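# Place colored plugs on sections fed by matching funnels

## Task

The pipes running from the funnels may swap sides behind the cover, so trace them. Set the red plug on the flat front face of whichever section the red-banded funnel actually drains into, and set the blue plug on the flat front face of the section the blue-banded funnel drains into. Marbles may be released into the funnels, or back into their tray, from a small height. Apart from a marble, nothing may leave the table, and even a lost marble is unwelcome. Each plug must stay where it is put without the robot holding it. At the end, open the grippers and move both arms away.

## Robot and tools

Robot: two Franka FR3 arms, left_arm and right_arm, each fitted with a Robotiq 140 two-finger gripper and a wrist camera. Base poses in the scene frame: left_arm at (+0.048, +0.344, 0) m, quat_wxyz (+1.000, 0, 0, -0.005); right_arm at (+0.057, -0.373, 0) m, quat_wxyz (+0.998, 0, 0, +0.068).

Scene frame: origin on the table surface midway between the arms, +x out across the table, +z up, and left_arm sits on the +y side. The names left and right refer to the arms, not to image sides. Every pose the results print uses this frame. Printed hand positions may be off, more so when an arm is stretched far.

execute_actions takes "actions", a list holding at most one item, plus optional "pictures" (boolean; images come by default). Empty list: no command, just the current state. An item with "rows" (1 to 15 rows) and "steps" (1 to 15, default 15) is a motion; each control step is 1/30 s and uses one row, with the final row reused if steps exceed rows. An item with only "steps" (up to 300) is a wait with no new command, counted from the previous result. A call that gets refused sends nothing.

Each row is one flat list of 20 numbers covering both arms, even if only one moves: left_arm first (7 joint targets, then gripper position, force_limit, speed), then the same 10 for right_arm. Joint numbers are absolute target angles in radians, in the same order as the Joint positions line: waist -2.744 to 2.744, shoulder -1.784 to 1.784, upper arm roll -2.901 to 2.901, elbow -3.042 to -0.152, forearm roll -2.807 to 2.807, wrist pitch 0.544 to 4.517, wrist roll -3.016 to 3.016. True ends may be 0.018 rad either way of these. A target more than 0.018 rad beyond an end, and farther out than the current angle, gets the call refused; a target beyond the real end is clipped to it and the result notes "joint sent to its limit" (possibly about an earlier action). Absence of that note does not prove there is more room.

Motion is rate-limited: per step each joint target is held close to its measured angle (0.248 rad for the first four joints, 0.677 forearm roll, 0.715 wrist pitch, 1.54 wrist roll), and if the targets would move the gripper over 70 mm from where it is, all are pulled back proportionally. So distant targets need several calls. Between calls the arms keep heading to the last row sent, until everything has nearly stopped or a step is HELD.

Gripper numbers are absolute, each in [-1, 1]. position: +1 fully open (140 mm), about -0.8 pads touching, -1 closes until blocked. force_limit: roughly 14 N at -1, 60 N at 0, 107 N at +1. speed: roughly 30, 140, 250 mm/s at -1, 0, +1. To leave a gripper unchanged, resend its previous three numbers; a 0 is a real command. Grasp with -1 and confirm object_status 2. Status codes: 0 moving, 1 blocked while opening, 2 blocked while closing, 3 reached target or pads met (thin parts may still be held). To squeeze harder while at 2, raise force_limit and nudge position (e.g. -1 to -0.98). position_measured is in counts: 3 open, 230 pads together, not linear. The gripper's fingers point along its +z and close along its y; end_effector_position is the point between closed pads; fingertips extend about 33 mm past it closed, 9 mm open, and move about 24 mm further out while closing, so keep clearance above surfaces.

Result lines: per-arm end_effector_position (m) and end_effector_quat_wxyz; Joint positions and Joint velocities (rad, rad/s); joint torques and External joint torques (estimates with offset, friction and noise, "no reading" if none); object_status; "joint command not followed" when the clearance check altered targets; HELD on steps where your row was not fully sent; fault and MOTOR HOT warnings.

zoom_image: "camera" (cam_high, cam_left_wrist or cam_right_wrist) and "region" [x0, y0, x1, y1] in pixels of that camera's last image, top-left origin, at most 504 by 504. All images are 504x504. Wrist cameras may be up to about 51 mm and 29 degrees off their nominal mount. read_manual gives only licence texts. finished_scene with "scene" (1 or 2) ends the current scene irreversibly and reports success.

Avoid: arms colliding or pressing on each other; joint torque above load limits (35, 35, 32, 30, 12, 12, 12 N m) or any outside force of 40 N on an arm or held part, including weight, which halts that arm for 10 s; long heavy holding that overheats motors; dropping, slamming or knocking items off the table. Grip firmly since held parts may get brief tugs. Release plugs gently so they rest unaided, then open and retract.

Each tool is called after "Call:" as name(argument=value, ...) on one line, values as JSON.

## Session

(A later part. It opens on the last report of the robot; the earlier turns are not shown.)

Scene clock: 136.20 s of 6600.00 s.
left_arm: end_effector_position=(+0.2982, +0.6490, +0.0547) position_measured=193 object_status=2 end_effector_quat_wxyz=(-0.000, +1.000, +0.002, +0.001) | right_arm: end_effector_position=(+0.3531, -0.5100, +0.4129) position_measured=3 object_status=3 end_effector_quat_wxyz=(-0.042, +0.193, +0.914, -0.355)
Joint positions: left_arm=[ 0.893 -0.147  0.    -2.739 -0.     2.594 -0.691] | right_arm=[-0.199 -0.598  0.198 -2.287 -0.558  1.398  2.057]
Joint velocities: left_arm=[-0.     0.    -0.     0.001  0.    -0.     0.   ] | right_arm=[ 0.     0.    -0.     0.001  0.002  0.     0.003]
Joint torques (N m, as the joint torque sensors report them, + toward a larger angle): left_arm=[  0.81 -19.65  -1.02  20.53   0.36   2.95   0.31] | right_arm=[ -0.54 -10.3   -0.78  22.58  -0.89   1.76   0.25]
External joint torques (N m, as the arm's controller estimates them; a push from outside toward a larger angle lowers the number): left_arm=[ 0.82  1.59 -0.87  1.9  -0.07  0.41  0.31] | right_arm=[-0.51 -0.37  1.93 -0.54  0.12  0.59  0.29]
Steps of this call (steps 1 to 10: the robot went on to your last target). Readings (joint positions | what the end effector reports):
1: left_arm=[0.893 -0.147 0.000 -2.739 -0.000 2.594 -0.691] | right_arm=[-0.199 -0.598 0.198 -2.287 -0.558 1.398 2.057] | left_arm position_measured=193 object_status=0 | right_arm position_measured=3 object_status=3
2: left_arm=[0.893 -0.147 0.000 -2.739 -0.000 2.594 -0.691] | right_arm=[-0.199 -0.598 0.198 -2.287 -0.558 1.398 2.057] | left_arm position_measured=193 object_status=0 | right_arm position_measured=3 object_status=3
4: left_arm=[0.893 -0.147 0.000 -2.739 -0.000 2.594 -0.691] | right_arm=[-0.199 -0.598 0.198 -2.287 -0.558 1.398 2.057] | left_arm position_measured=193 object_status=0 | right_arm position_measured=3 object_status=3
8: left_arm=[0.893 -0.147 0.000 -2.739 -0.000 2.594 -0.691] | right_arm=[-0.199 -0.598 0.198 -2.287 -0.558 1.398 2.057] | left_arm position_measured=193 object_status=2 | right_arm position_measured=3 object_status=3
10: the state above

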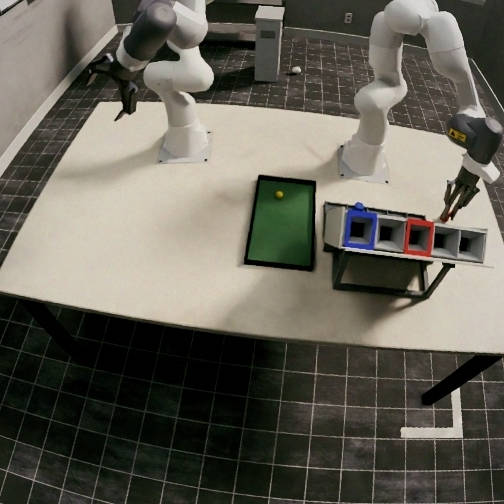

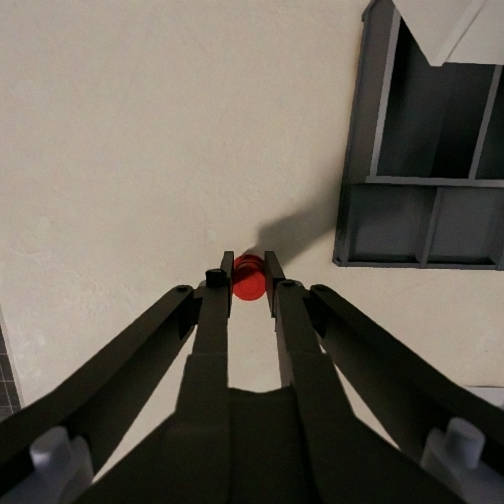

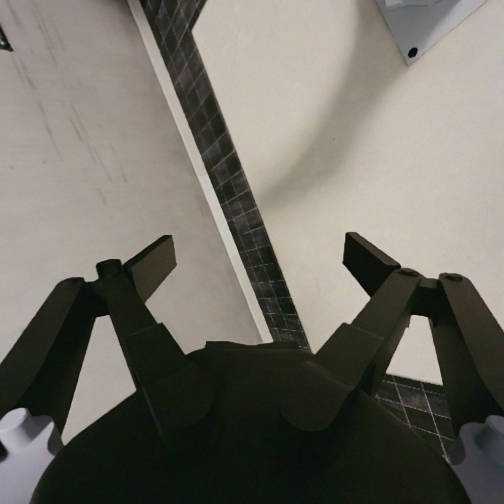

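Call:
execute_actions(actions=[{"rows":[[0.895,-0.18,0,-2.73,0,2.53,-0.7,-1,-0.4,-0.4,-0.2,-0.6,0.2,-2.287,-0.557,1.4,2.057,1,0,0],[0.895,-0.22,0,-2.72,0,2.47,-0.75,-1,-0.4,-0.4,-0.2,-0.6,0.2,-2.287,-0.557,1.4,2.057,1,0,0],[0.895,-0.27,0,-2.71,0,2.41,-0.8,-1,-0.4,-0.4,-0.2,-0.6,0.2,-2.287,-0.557,1.4,2.057,1,0,0],[0.895,-0.32,0,-2.71,0,2.36,-0.85,-1,-0.4,-0.4,-0.2,-0.6,0.2,-2.287,-0.557,1.4,2.057,1,0,0],[0.895,-0.38,0,-2.72,0,2.31,-0.9,-1,-0.4,-0.4,-0.2,-0.6,0.2,-2.287,-0.557,1.4,2.057,1,0,0],[0.895,-0.45,0,-2.75,0,2.27,-1.0,-1,-0.4,-0.4,-0.2,-0.6,0.2,-2.287,-0.557,1.4,2.057,1,0,0],[0.895,-0.52,0,-2.78,0,2.23,-1.1,-1,-0.4,-0.4,-0.2,-0.6,0.2,-2.287,-0.557,1.4,2.057,1,0,0],[0.895,-0.59,0,-2.81,0,2.2,-1.2,-1,-0.4,-0.4,-0.2,-0.6,0.2,-2.287,-0.557,1.4,2.057,1,0,0],[0.895,-0.65,0,-2.845,0,2.18,-1.3,-1,-0.4,-0.4,-0.2,-0.6,0.2,-2.287,-0.557,1.4,2.057,1,0,0],[0.895,-0.7025,0,-2.874,0,2.174,-1.4,-1,-0.4,-0.4,-0.2,-0.6,0.2,-2.287,-0.557,1.4,2.057,1,0,0]],"steps":15}], pictures=false)

Call:
execute_actions(actions=[{"rows":[[-0.382,-0.7025,0,-2.874,0,2.174,-1.965,-1,-0.4,-0.4,-0.2,-0.6,0.2,-2.287,-0.557,1.4,2.057,1,0,0]],"steps":15}], pictures=false)

Call:
execute_actions(actions=[{"steps":22}])

Call:
execute_actions(actions=[{"rows":[[-0.382,-0.69,0,-2.882,0,2.225,-1.965,-1,-0.4,-0.4,-0.2,-0.6,0.2,-2.287,-0.557,1.4,2.057,1,0,0],[-0.382,-0.67,0,-2.895,0,2.275,-1.965,-1,-0.4,-0.4,-0.2,-0.6,0.2,-2.287,-0.557,1.4,2.057,1,0,0],[-0.382,-0.65,0,-2.908,0,2.32,-1.965,-1,-0.4,-0.4,-0.2,-0.6,0.2,-2.287,-0.557,1.4,2.057,1,0,0],[-0.382,-0.63,0,-2.92,0,2.36,-1.965,-1,-0.4,-0.4,-0.2,-0.6,0.2,-2.287,-0.557,1.4,2.057,1,0,0],[-0.382,-0.61,0,-2.932,0,2.4,-1.965,-1,-0.4,-0.4,-0.2,-0.6,0.2,-2.287,-0.557,1.4,2.057,1,0,0],[-0.382,-0.59,0,-2.943,0,2.417,-1.965,-1,-0.4,-0.4,-0.2,-0.6,0.2,-2.287,-0.557,1.4,2.057,1,0,0],[-0.382,-0.57,0,-2.954,0,2.417,-1.965,-1,-0.4,-0.4,-0.2,-0.6,0.2,-2.287,-0.557,1.4,2.057,1,0,0],[-0.382,-0.55,0,-2.964,0,2.42,-1.965,-1,-0.4,-0.4,-0.2,-0.6,0.2,-2.287,-0.557,1.4,2.057,1,0,0]],"steps":15}])

Scene clock: 153.47 s of 6600.00 s.
left_arm: end_effector_position=(+0.2578, +0.5997, +0.1673) position_measured=193 object_status=2 end_effector_quat_wxyz=(-0.017, +0.975, +0.220, +0.022) | right_arm: end_effector_position=(+0.3531, -0.5100, +0.4129) position_measured=3 object_status=3 end_effector_quat_wxyz=(-0.042, +0.193, +0.914, -0.355)
Joint positions: left_arm=[ 0.893 -0.693  0.    -2.863 -0.     2.226 -1.131] | right_arm=[-0.199 -0.598  0.198 -2.287 -0.558  1.398  2.057]
Joint velocities: left_arm=[ 0.    -0.117 -0.    -0.135  0.001 -0.302 -0.877] | right_arm=[ 0.001  0.001  0.     0.     0.    -0.001  0.   ]
Joint torques (N m, as the joint torque sensors report them, + toward a larger angle): left_arm=[ 1.32 -6.44 -0.1  24.48  0.62  2.56 -0.37] | right_arm=[ -0.75 -10.32  -0.28  22.24  -0.9    1.71   0.17]
External joint torques (N m, as the arm's controller estimates them; a push from outside toward a larger angle lowers the number): left_arm=[ 1.38 -0.77  0.61  0.5  -0.14 -0.27 -0.38] | right_arm=[-0.79 -0.37  2.33 -0.91  0.11  0.52  0.21]
Steps of this call (steps 1 to 15: the robot went on to your last target; steps 16 to 90: nothing new was sent; then 13.77 s passed at rest; steps 91 to 105: all 15 steps of this action). Readings (joint positions | what the end effector reports):
91: left_arm=[0.893 -0.152 0.000 -2.739 -0.000 2.583 -0.692] | right_arm=[-0.199 -0.598 0.198 -2.287 -0.558 1.398 2.057] | left_arm position_measured=193 object_status=2 | right_arm position_measured=3 object_status=3
92: left_arm=[0.893 -0.166 0.000 -2.737 -0.000 2.563 -0.697] | right_arm=[-0.199 -0.598 0.198 -2.287 -0.558 1.398 2.057] | left_arm position_measured=193 object_status=2 | right_arm position_measured=3 object_status=3
94: left_arm=[0.893 -0.226 0.000 -2.729 -0.000 2.503 -0.721] | right_arm=[-0.199 -0.598 0.198 -2.287 -0.558 1.398 2.057] | left_arm position_measured=193 object_status=2 | right_arm position_measured=3 object_status=3
98: left_arm=[0.893 -0.452 0.000 -2.760 -0.000 2.366 -0.839] | right_arm=[-0.199 -0.598 0.198 -2.287 -0.558 1.398 2.057] | left_arm position_measured=193 object_status=2 | right_arm position_measured=3 object_status=3
105: the state above

Scene clock: 153.97 s of 6600.00 s.
left_arm: end_effector_position=(+0.3594, +0.2988, +0.1617) position_measured=193 object_status=2 end_effector_quat_wxyz=(+0.001, +1.000, +0.023, +0.006) | right_arm: end_effector_position=(+0.3531, -0.5100, +0.4129) position_measured=3 object_status=3 end_effector_quat_wxyz=(-0.042, +0.193, +0.914, -0.355)
Joint positions: left_arm=[-0.134 -0.7    0.    -2.871  0.     2.183 -1.762] | right_arm=[-0.199 -0.598  0.198 -2.287 -0.558  1.398  2.057]
Joint velocities: left_arm=[-1.993 -0.001 -0.086  0.     0.001 -0.017 -0.582] | right_arm=[ 0.001 -0.001  0.     0.001  0.001 -0.     0.001]
Joint torques (N m, as the joint torque sensors report them, + toward a larger angle): left_arm=[ 7.36 -7.94  2.68 23.61  0.58  1.76 -0.17] | right_arm=[ -0.2  -10.93  -0.55  22.76  -0.74   1.74   0.06]
External joint torques (N m, as the arm's controller estimates them; a push from outside toward a larger angle lowers the number): left_arm=[-1.98 -0.81 -0.92  1.48 -0.13 -0.46 -0.14] | right_arm=[-0.26 -0.87  2.05 -0.44  0.27  0.56  0.09]
Steps of this call (steps 1 to 15: all 15 steps of this action). Readings (joint positions | what the end effector reports):
1: left_arm=[0.844 -0.696 0.012 -2.867 0.000 2.218 -1.201] | right_arm=[-0.199 -0.598 0.198 -2.287 -0.558 1.398 2.057] | left_arm position_measured=193 object_status=2 | right_arm position_measured=3 object_status=3
2: left_arm=[0.778 -0.697 0.010 -2.869 0.000 2.212 -1.267] | right_arm=[-0.199 -0.598 0.198 -2.287 -0.558 1.398 2.057] | left_arm position_measured=193 object_status=2 | right_arm position_measured=3 object_status=3
4: left_arm=[0.642 -0.698 0.006 -2.870 0.000 2.202 -1.385] | right_arm=[-0.199 -0.598 0.198 -2.287 -0.558 1.398 2.057] | left_arm position_measured=193 object_status=2 | right_arm position_measured=3 object_status=3
8: left_arm=[0.362 -0.699 0.002 -2.870 0.000 2.191 -1.568] | right_arm=[-0.199 -0.598 0.198 -2.287 -0.558 1.398 2.057] | left_arm position_measured=193 object_status=2 | right_arm position_measured=3 object_status=3
15: the state above

Scene clock: 154.70 s of 6600.00 s.
left_arm: end_effector_position=(+0.3361, +0.2255, +0.1600) position_measured=193 object_status=2 end_effector_quat_wxyz=(-0.000, +1.000, -0.010, +0.002) | right_arm: end_effector_position=(+0.3531, -0.5100, +0.4129) position_measured=3 object_status=3 end_effector_quat_wxyz=(-0.042, +0.193, +0.914, -0.355)
Joint positions: left_arm=[-0.38  -0.7   -0.002 -2.873  0.     2.177 -1.943] | right_arm=[-0.199 -0.598  0.198 -2.287 -0.558  1.398  2.057]
Joint velocities: left_arm=[-0.001 -0.001  0.001 -0.001 -0.    -0.001 -0.061] | right_arm=[ 0.001  0.     0.001 -0.001 -0.     0.     0.001]
Joint torques (N m, as the joint torque sensors report them, + toward a larger angle): left_arm=[-1.23 -8.37  0.04 24.17  0.52  1.98  0.17] | right_arm=[ -1.03 -10.68  -0.12  22.91  -0.87   1.81   0.12]
External joint torques (N m, as the arm's controller estimates them; a push from outside toward a larger angle lowers the number): left_arm=[-1.26 -1.3   0.62  0.91 -0.22 -0.53  0.16] | right_arm=[-1.07 -0.71  2.5  -0.26  0.14  0.63  0.16]
Steps of this call (steps 1 to 22: the robot went on to your last target). Readings (joint positions | what the end effector reports):
1: left_arm=[-0.206 -0.700 -0.000 -2.871 0.000 2.183 -1.780] | right_arm=[-0.199 -0.598 0.198 -2.287 -0.558 1.398 2.057] | left_arm position_measured=193 object_status=2 | right_arm position_measured=3 object_status=3
2: left_arm=[-0.266 -0.700 -0.002 -2.871 0.000 2.182 -1.799] | right_arm=[-0.199 -0.598 0.198 -2.287 -0.558 1.398 2.057] | left_arm position_measured=193 object_status=2 | right_arm position_measured=3 object_status=3
4: left_arm=[-0.335 -0.700 -0.006 -2.871 0.000 2.181 -1.831] | right_arm=[-0.199 -0.598 0.198 -2.287 -0.558 1.398 2.057] | left_arm position_measured=193 object_status=2 | right_arm position_measured=3 object_status=3
8: left_arm=[-0.373 -0.700 -0.004 -2.873 0.000 2.178 -1.877] | right_arm=[-0.199 -0.598 0.198 -2.287 -0.558 1.398 2.057] | left_arm position_measured=193 object_status=2 | right_arm position_measured=3 object_status=3
22: the state above

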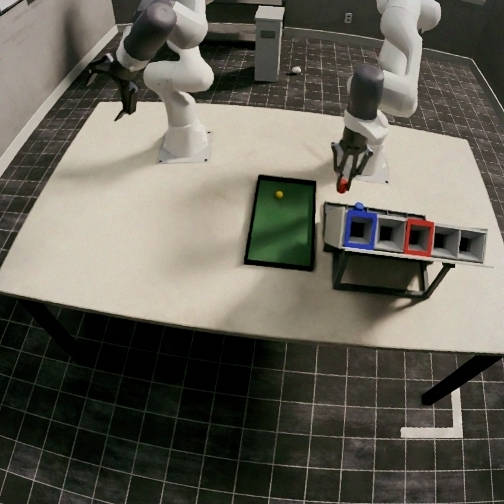

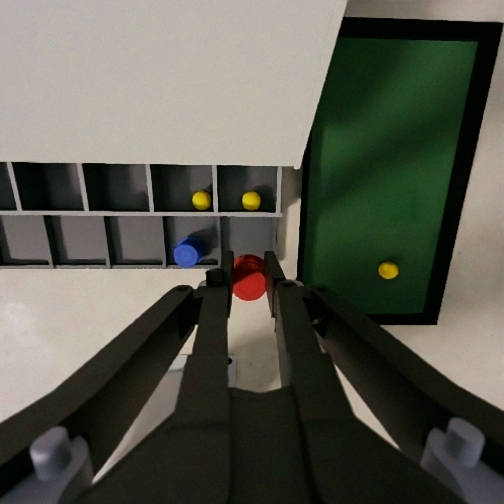

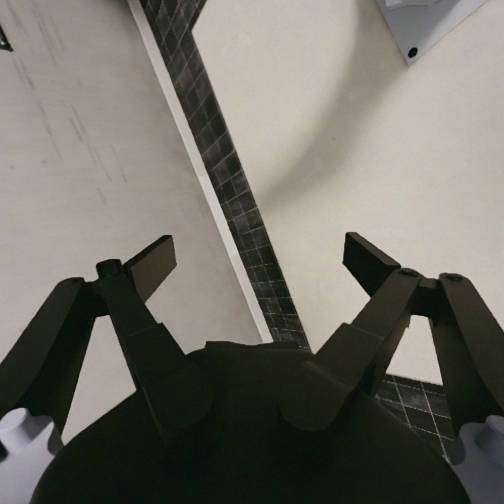

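Scene clock: 155.20 s of 6600.00 s.
left_arm: end_effector_position=(+0.3293, +0.2282, +0.0941) position_measured=193 object_status=2 end_effector_quat_wxyz=(-0.004, +1.000, -0.002, -0.008) | right_arm: end_effector_position=(+0.3531, -0.5100, +0.4129) position_measured=3 object_status=3 end_effector_quat_wxyz=(-0.042, +0.193, +0.914, -0.355)
Joint positions: left_arm=[-0.38  -0.552 -0.002 -2.964  0.     2.395 -1.958] | right_arm=[-0.199 -0.598  0.198 -2.287 -0.558  1.398  2.057]
Joint velocities: left_arm=[-0.002  0.    -0.001  0.     0.     0.133 -0.012] | right_arm=[-0.001  0.001 -0.001  0.001  0.    -0.001  0.001]
Joint torques (N m, as the joint torque sensors report them, + toward a larger angle): left_arm=[-1.62 -7.11  0.02 23.23  0.33  2.87 -0.16] | right_arm=[ -0.64 -10.9   -0.63  23.26  -0.77   1.78   0.07]
External joint torques (N m, as the arm's controller estimates them; a push from outside toward a larger angle lowers the number): left_arm=[-1.56  2.39  0.59  2.39 -0.27  0.48 -0.16] | right_arm=[-0.55 -1.01  2.14  0.11  0.25  0.61  0.1 ]
Steps of this call (steps 1 to 15: all 15 steps of this action). Readings (joint positions | what the end effector reports):
1: left_arm=[-0.380 -0.699 -0.002 -2.875 0.000 2.184 -1.945] | right_arm=[-0.199 -0.598 0.198 -2.287 -0.558 1.398 2.057] | left_arm position_measured=193 object_status=2 | right_arm position_measured=3 object_status=3
2: left_arm=[-0.380 -0.694 -0.002 -2.878 0.000 2.200 -1.946] | right_arm=[-0.199 -0.598 0.198 -2.287 -0.558 1.398 2.057] | left_arm position_measured=193 object_status=2 | right_arm position_measured=3 object_status=3
4: left_arm=[-0.380 -0.669 -0.002 -2.894 0.000 2.246 -1.949] | right_arm=[-0.199 -0.598 0.198 -2.287 -0.558 1.398 2.057] | left_arm position_measured=193 object_status=2 | right_arm position_measured=3 object_status=3
8: left_arm=[-0.380 -0.594 -0.002 -2.938 0.000 2.338 -1.954] | right_arm=[-0.199 -0.598 0.198 -2.287 -0.558 1.398 2.057] | left_arm position_measured=193 object_status=2 | right_arm position_measured=3 object_status=3
15: the state above

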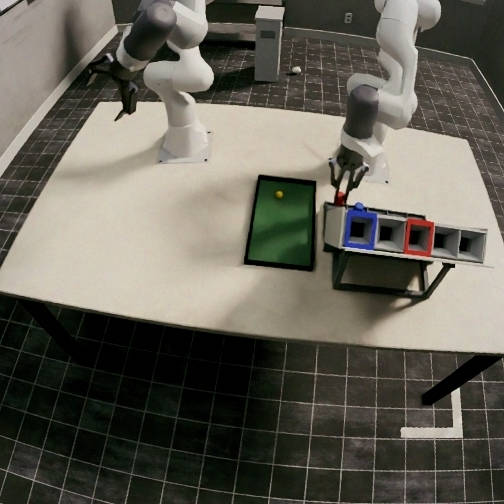

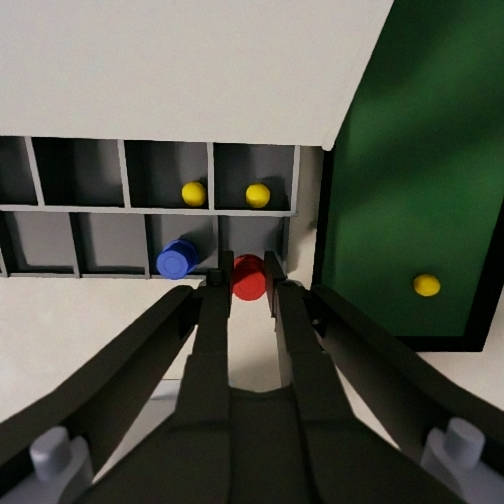

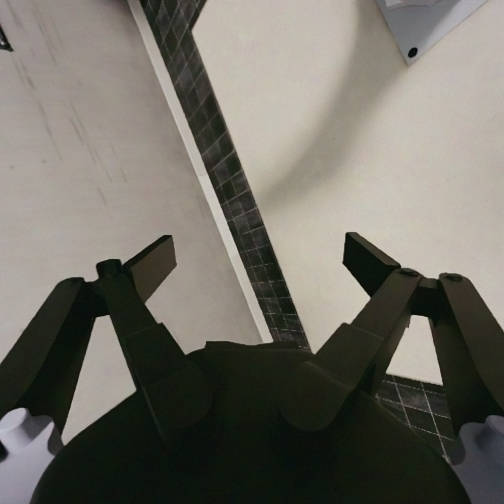

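Call:
execute_actions(actions=[{"rows":[[-0.382,-0.54,0,-2.967,0,2.46,-1.965,-1,-0.4,-0.4,-0.2,-0.6,0.2,-2.287,-0.557,1.4,2.057,1,0,0],[-0.382,-0.528,0,-2.97,0,2.49,-1.965,-1,-0.4,-0.4,-0.2,-0.6,0.2,-2.287,-0.557,1.4,2.057,1,0,0],[-0.382,-0.516,0,-2.973,0,2.515,-1.965,-1,-0.4,-0.4,-0.2,-0.6,0.2,-2.287,-0.557,1.4,2.057,1,0,0],[-0.382,-0.504,0,-2.976,0,2.535,-1.965,-1,-0.4,-0.4,-0.2,-0.6,0.2,-2.287,-0.557,1.4,2.057,1,0,0],[-0.382,-0.492,0,-2.979,0,2.54,-1.965,-1,-0.4,-0.4,-0.2,-0.6,0.2,-2.287,-0.557,1.4,2.057,1,0,0],[-0.382,-0.48,0,-2.982,0,2.54,-1.965,-1,-0.4,-0.4,-0.2,-0.6,0.2,-2.287,-0.557,1.4,2.057,1,0,0],[-0.382,-0.468,0,-2.985,0,2.54,-1.965,-1,-0.4,-0.4,-0.2,-0.6,0.2,-2.287,-0.557,1.4,2.057,1,0,0],[-0.382,-0.457,0,-2.988,0,2.54,-1.965,-1,-0.4,-0.4,-0.2,-0.6,0.2,-2.287,-0.557,1.4,2.057,1,0,0]],"steps":15}], pictures=false)

Call:
execute_actions(actions=[{"steps":6}], pictures=false)

Call:
execute_actions(actions=[{"rows":[[-0.382,-0.457,0,-2.988,0,2.54,-1.965,-0.25,-0.4,-0.4,-0.2,-0.6,0.2,-2.287,-0.557,1.4,2.057,1,0,0]],"steps":10}])

Call:
execute_actions(actions=[{"rows":[[-0.382,-0.475,0,-2.984,0,2.49,-1.965,-0.25,-0.4,-0.4,-0.2,-0.6,0.2,-2.287,-0.557,1.4,2.057,1,0,0],[-0.382,-0.5,0,-2.978,0,2.44,-1.965,-0.25,-0.4,-0.4,-0.2,-0.6,0.2,-2.287,-0.557,1.4,2.057,1,0,0],[-0.382,-0.525,0,-2.971,0,2.4,-1.965,-0.25,-0.4,-0.4,-0.2,-0.6,0.2,-2.287,-0.557,1.4,2.057,1,0,0],[-0.382,-0.55,0,-2.964,0,2.36,-1.965,-0.25,-0.4,-0.4,-0.2,-0.6,0.2,-2.287,-0.557,1.4,2.057,1,0,0],[-0.382,-0.575,0,-2.951,0,2.32,-1.965,-0.25,-0.4,-0.4,-0.2,-0.6,0.2,-2.287,-0.557,1.4,2.057,1,0,0],[-0.382,-0.6,0,-2.938,0,2.28,-1.965,-0.25,-0.4,-0.4,-0.2,-0.6,0.2,-2.287,-0.557,1.4,2.057,1,0,0],[-0.382,-0.63,0,-2.92,0,2.24,-1.965,-0.25,-0.4,-0.4,-0.2,-0.6,0.2,-2.287,-0.557,1.4,2.057,1,0,0],[-0.382,-0.665,0,-2.9,0,2.19,-1.965,-0.25,-0.4,-0.4,-0.2,-0.6,0.2,-2.287,-0.557,1.4,2.057,1,0,0],[-0.382,-0.7,0,-2.874,0,2.14,-1.965,-0.25,-0.4,-0.4,-0.2,-0.6,0.2,-2.287,-0.557,1.4,2.057,1,0,0],[-0.382,-0.75,0,-2.86,0,2.09,-1.965,-0.25,-0.4,-0.4,-0.2,-0.6,0.2,-2.287,-0.557,1.4,2.057,1,0,0],[-0.382,-0.8,0,-2.84,0,2.03,-1.965,-0.25,-0.4,-0.4,-0.2,-0.6,0.2,-2.287,-0.557,1.4,2.057,1,0,0],[-0.382,-0.86,0,-2.81,0,1.95,-1.965,-0.25,-0.4,-0.4,-0.2,-0.6,0.2,-2.287,-0.557,1.4,2.057,1,0,0]],"steps":15}], pictures=false)

Call:
execute_actions(actions=[{"steps":20}])

Scene clock: 168.60 s of 6600.00 s.
left_arm: end_effector_position=(+0.3345, +0.2260, +0.0677) position_measured=193 object_status=2 end_effector_quat_wxyz=(-0.000, +1.000, -0.001, +0.000) | right_arm: end_effector_position=(+0.3532, -0.5100, +0.4129) position_measured=3 object_status=3 end_effector_quat_wxyz=(-0.042, +0.193, +0.914, -0.355)
Joint positions: left_arm=[-0.38  -0.46  -0.002 -2.988  0.     2.528 -1.961] | right_arm=[-0.199 -0.598  0.198 -2.287 -0.558  1.398  2.057]
Joint velocities: left_arm=[-0.     0.003  0.001 -0.001 -0.     0.054  0.002] | right_arm=[ 0.    -0.     0.    -0.002 -0.001 -0.    -0.   ]
Joint torques (N m, as the joint torque sensors report them, + toward a larger angle): left_arm=[-1.09 -8.52  0.63 20.76  0.37  2.87 -0.1 ] | right_arm=[ -0.32 -10.14  -0.1   22.35  -0.86   1.75   0.11]
External joint torques (N m, as the arm's controller estimates them; a push from outside toward a larger angle lowers the number): left_arm=[-1.1   2.74  1.05  1.24 -0.13  0.38 -0.1 ] | right_arm=[-0.35 -0.18  2.53 -0.77  0.15  0.57  0.15]
Steps of this call (steps 1 to 30: the robot went on to your last target; steps 31 to 90: nothing new was sent; then 9.90 s passed at rest; steps 91 to 105: all 15 steps of this action). Readings (joint positions | what the end effector reports):
91: left_arm=[-0.380 -0.550 -0.002 -2.965 0.000 2.424 -1.961] | right_arm=[-0.199 -0.598 0.198 -2.287 -0.558 1.398 2.057] | left_arm position_measured=193 object_status=2 | right_arm position_measured=3 object_status=3
92: left_arm=[-0.380 -0.545 -0.002 -2.965 0.000 2.435 -1.961] | right_arm=[-0.199 -0.598 0.198 -2.287 -0.558 1.398 2.057] | left_arm position_measured=193 object_status=2 | right_arm position_measured=3 object_status=3
94: left_arm=[-0.380 -0.529 -0.002 -2.968 0.000 2.464 -1.961] | right_arm=[-0.199 -0.598 0.198 -2.287 -0.558 1.398 2.057] | left_arm position_measured=193 object_status=2 | right_arm position_measured=3 object_status=3
98: left_arm=[-0.380 -0.484 -0.002 -2.979 0.000 2.505 -1.961] | right_arm=[-0.199 -0.598 0.198 -2.287 -0.558 1.398 2.057] | left_arm position_measured=193 object_status=2 | right_arm position_measured=3 object_status=3
105: the state above

Scene clock: 168.80 s of 6600.00 s.
left_arm: end_effector_position=(+0.3363, +0.2252, +0.0682) position_measured=193 object_status=2 end_effector_quat_wxyz=(+0.001, +1.000, -0.001, +0.003) | right_arm: end_effector_position=(+0.3532, -0.5100, +0.4129) position_measured=3 object_status=3 end_effector_quat_wxyz=(-0.042, +0.193, +0.914, -0.355)
Joint positions: left_arm=[-0.38  -0.459 -0.002 -2.988  0.     2.534 -1.961] | right_arm=[-0.199 -0.598  0.198 -2.287 -0.558  1.398  2.057]
Joint velocities: left_arm=[-0.001  0.    -0.     0.001  0.     0.016  0.002] | right_arm=[ 0.001  0.     0.     0.    -0.001  0.001 -0.001]
Joint torques (N m, as the joint torque sensors report them, + toward a larger angle): left_arm=[-1.79 -9.24 -0.14 21.18  0.27  2.76 -0.06] | right_arm=[ -0.81 -10.73  -0.04  22.49  -0.88   1.78   0.19]
External joint torques (N m, as the arm's controller estimates them; a push from outside toward a larger angle lowers the number): left_arm=[-1.78  1.96  0.31  1.68 -0.25  0.24 -0.06] | right_arm=[-0.86 -0.73  2.57 -0.7   0.13  0.59  0.23]
Steps of this call (steps 1 to 6: the robot went on to your last target). Readings (joint positions | what the end effector reports):
1: left_arm=[-0.380 -0.460 -0.002 -2.988 0.000 2.530 -1.961] | right_arm=[-0.199 -0.598 0.198 -2.287 -0.558 1.398 2.057] | left_arm position_measured=193 object_status=2 | right_arm position_measured=3 object_status=3
2: left_arm=[-0.380 -0.459 -0.002 -2.988 0.000 2.531 -1.961] | right_arm=[-0.199 -0.598 0.198 -2.287 -0.558 1.398 2.057] | left_arm position_measured=193 object_status=2 | right_arm position_measured=3 object_status=3
4: left_arm=[-0.380 -0.459 -0.002 -2.988 0.000 2.533 -1.961] | right_arm=[-0.199 -0.598 0.198 -2.287 -0.558 1.398 2.057] | left_arm position_measured=193 object_status=2 | right_arm position_measured=3 object_status=3
6: the state above

Scene clock: 169.13 s of 6600.00 s.
left_arm: end_effector_position=(+0.3370, +0.2250, +0.0684) position_measured=160 object_status=0 end_effector_quat_wxyz=(+0.001, +1.000, -0.001, +0.004) | right_arm: end_effector_position=(+0.3532, -0.5100, +0.4129) position_measured=3 object_status=3 end_effector_quat_wxyz=(-0.042, +0.193, +0.914, -0.355)
Joint positions: left_arm=[-0.38  -0.459 -0.002 -2.988  0.     2.537 -1.961] | right_arm=[-0.199 -0.598  0.198 -2.287 -0.558  1.398  2.057]
Joint velocities: left_arm=[ 0.    -0.001  0.001 -0.     0.     0.001 -0.001] | right_arm=[ 0.    -0.     0.    -0.001 -0.001 -0.    -0.   ]
Joint torques (N m, as the joint torque sensors report them, + toward a larger angle): left_arm=[-1.01 -9.    0.13 20.93  0.38  2.8  -0.04] | right_arm=[ -0.49 -10.76  -0.31  22.78  -0.89   1.89   0.14]
External joint torques (N m, as the arm's controller estimates them; a push from outside toward a larger angle lowers the number): left_arm=[-1.01  2.27  0.57  1.38 -0.13  0.26 -0.05] | right_arm=[-0.49 -0.74  2.37 -0.41  0.13  0.71  0.17]
Steps of this call (steps 1 to 10: all 10 steps of this action). Readings (joint positions | what the end effector reports):
1: left_arm=[-0.380 -0.459 -0.002 -2.988 0.000 2.535 -1.961] | right_arm=[-0.199 -0.598 0.198 -2.287 -0.558 1.398 2.057] | left_arm position_measured=193 object_status=0 | right_arm position_measured=3 object_status=3
2: left_arm=[-0.380 -0.459 -0.002 -2.988 0.000 2.535 -1.961] | right_arm=[-0.199 -0.598 0.198 -2.287 -0.558 1.398 2.057] | left_arm position_measured=192 object_status=0 | right_arm position_measured=3 object_status=3
4: left_arm=[-0.380 -0.459 -0.002 -2.988 0.000 2.536 -1.961] | right_arm=[-0.199 -0.598 0.198 -2.287 -0.558 1.398 2.057] | left_arm position_measured=178 object_status=0 | right_arm position_measured=3 object_status=3
8: left_arm=[-0.380 -0.459 -0.002 -2.988 0.000 2.537 -1.961] | right_arm=[-0.199 -0.598 0.198 -2.287 -0.558 1.398 2.057] | left_arm position_measured=160 object_status=0 | right_arm position_measured=3 object_status=3
10: the state above

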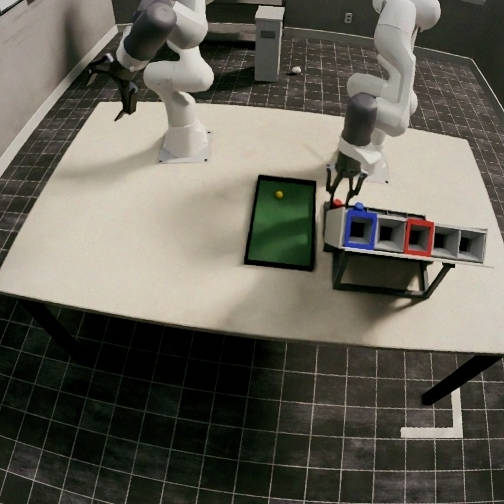

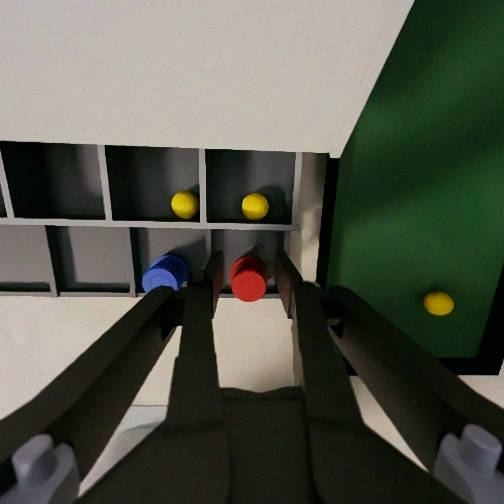

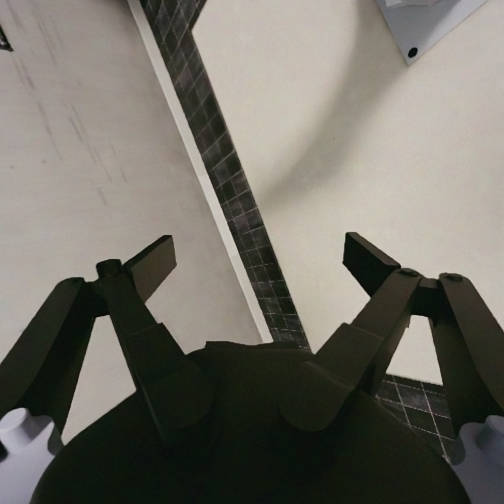

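Scene clock: 169.63 s of 6600.00 s.
left_arm: end_effector_position=(+0.3504, +0.2195, +0.2233) position_measured=160 object_status=3 end_effector_quat_wxyz=(+0.020, +0.999, -0.000, +0.050) | right_arm: end_effector_position=(+0.3532, -0.5100, +0.4129) position_measured=3 object_status=3 end_effector_quat_wxyz=(-0.042, +0.193, +0.914, -0.355)
Joint positions: left_arm=[-0.38  -0.839 -0.002 -2.814  0.     2.083 -1.961] | right_arm=[-0.199 -0.598  0.198 -2.287 -0.558  1.398  2.057]
Joint velocities: left_arm=[ 0.    -0.446  0.001  0.237  0.    -0.725 -0.001] | right_arm=[-0.    -0.    -0.001  0.001 -0.     0.     0.   ]
Joint torques (N m, as the joint torque sensors report them, + toward a larger angle): left_arm=[-1.33  7.24 -0.08 18.64  0.57  0.86 -0.04] | right_arm=[ -0.23 -10.74  -0.17  22.24  -0.8    1.8    0.16]
External joint torques (N m, as the arm's controller estimates them; a push from outside toward a larger angle lowers the number): left_arm=[-1.36  0.24  0.62  3.5  -0.18 -0.49 -0.05] | right_arm=[-0.2  -0.76  2.54 -0.93  0.22  0.62  0.2 ]
Steps of this call (steps 1 to 15: all 15 steps of this action). Readings (joint positions | what the end effector reports):
1: left_arm=[-0.380 -0.462 -0.002 -2.988 0.000 2.530 -1.961] | right_arm=[-0.199 -0.598 0.198 -2.287 -0.558 1.398 2.057] | left_arm position_measured=160 object_status=0 | right_arm position_measured=3 object_status=3
2: left_arm=[-0.380 -0.470 -0.002 -2.987 0.000 2.514 -1.961] | right_arm=[-0.199 -0.598 0.198 -2.287 -0.558 1.398 2.057] | left_arm position_measured=160 object_status=0 | right_arm position_measured=3 object_status=3
4: left_arm=[-0.380 -0.502 -0.002 -2.980 0.000 2.470 -1.961] | right_arm=[-0.199 -0.598 0.198 -2.287 -0.558 1.398 2.057] | left_arm position_measured=160 object_status=3 | right_arm position_measured=3 object_status=3
8: left_arm=[-0.380 -0.598 -0.002 -2.937 0.000 2.349 -1.961] | right_arm=[-0.199 -0.598 0.198 -2.287 -0.558 1.398 2.057] | left_arm position_measured=160 object_status=3 | right_arm position_measured=3 object_status=3
15: the state above

Scene clock: 170.30 s of 6600.00 s.
left_arm: end_effector_position=(+0.3172, +0.2333, +0.2180) position_measured=160 object_status=3 end_effector_quat_wxyz=(+0.000, +1.000, -0.000, +0.002) | right_arm: end_effector_position=(+0.3532, -0.5100, +0.4129) position_measured=3 object_status=3 end_effector_quat_wxyz=(-0.042, +0.193, +0.914, -0.355)
Joint positions: left_arm=[-0.38  -0.858 -0.002 -2.809  0.     1.955 -1.961] | right_arm=[-0.199 -0.598  0.198 -2.287 -0.558  1.398  2.057]
Joint velocities: left_arm=[-0.001 -0.     0.001  0.    -0.    -0.014 -0.   ] | right_arm=[-0.001 -0.    -0.001 -0.001 -0.001 -0.    -0.   ]
Joint torques (N m, as the joint torque sensors report them, + toward a larger angle): left_arm=[-1.27 -4.1  -0.12 25.77  0.71  2.13 -0.18] | right_arm=[ -0.55 -10.73  -0.2   21.8   -0.95   1.72   0.16]
External joint torques (N m, as the arm's controller estimates them; a push from outside toward a larger angle lowers the number): left_arm=[-1.27 -0.77  0.61  1.44 -0.13 -0.39 -0.18] | right_arm=[-0.53 -0.75  2.49 -1.33  0.07  0.55  0.2 ]
Steps of this call (steps 1 to 20: the robot went on to your last target). Readings (joint positions | what the end effector reports):
1: left_arm=[-0.380 -0.850 -0.002 -2.809 0.000 2.061 -1.961] | right_arm=[-0.199 -0.598 0.198 -2.287 -0.558 1.398 2.057] | left_arm position_measured=160 object_status=3 | right_arm position_measured=3 object_status=3
2: left_arm=[-0.380 -0.856 -0.002 -2.807 0.000 2.042 -1.961] | right_arm=[-0.199 -0.598 0.198 -2.287 -0.558 1.398 2.057] | left_arm position_measured=160 object_status=3 | right_arm position_measured=3 object_status=3
4: left_arm=[-0.380 -0.858 -0.002 -2.807 0.000 2.013 -1.961] | right_arm=[-0.199 -0.598 0.198 -2.287 -0.558 1.398 2.057] | left_arm position_measured=160 object_status=3 | right_arm position_measured=3 object_status=3
8: left_arm=[-0.380 -0.858 -0.002 -2.809 0.000 1.980 -1.961] | right_arm=[-0.199 -0.598 0.198 -2.287 -0.558 1.398 2.057] | left_arm position_measured=160 object_status=3 | right_arm position_measured=3 object_status=3
20: the state above

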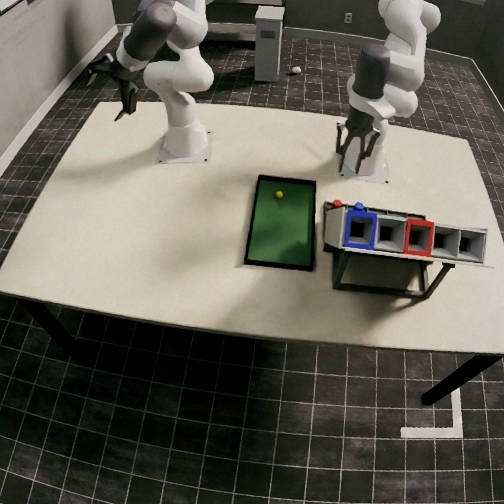

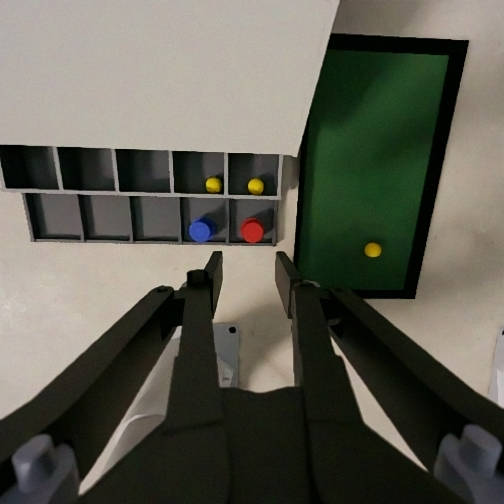

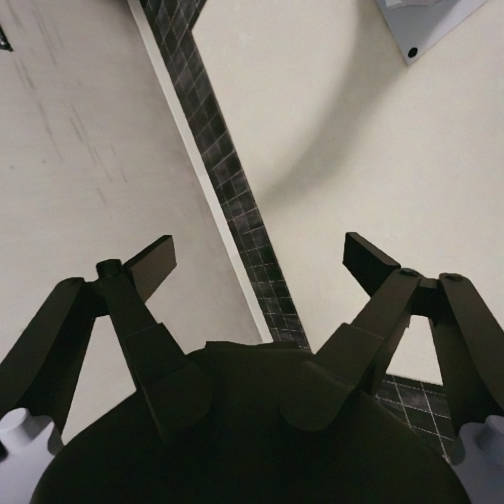

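Call:
finished_scene(scene=2)

The scene is finished: the task was done.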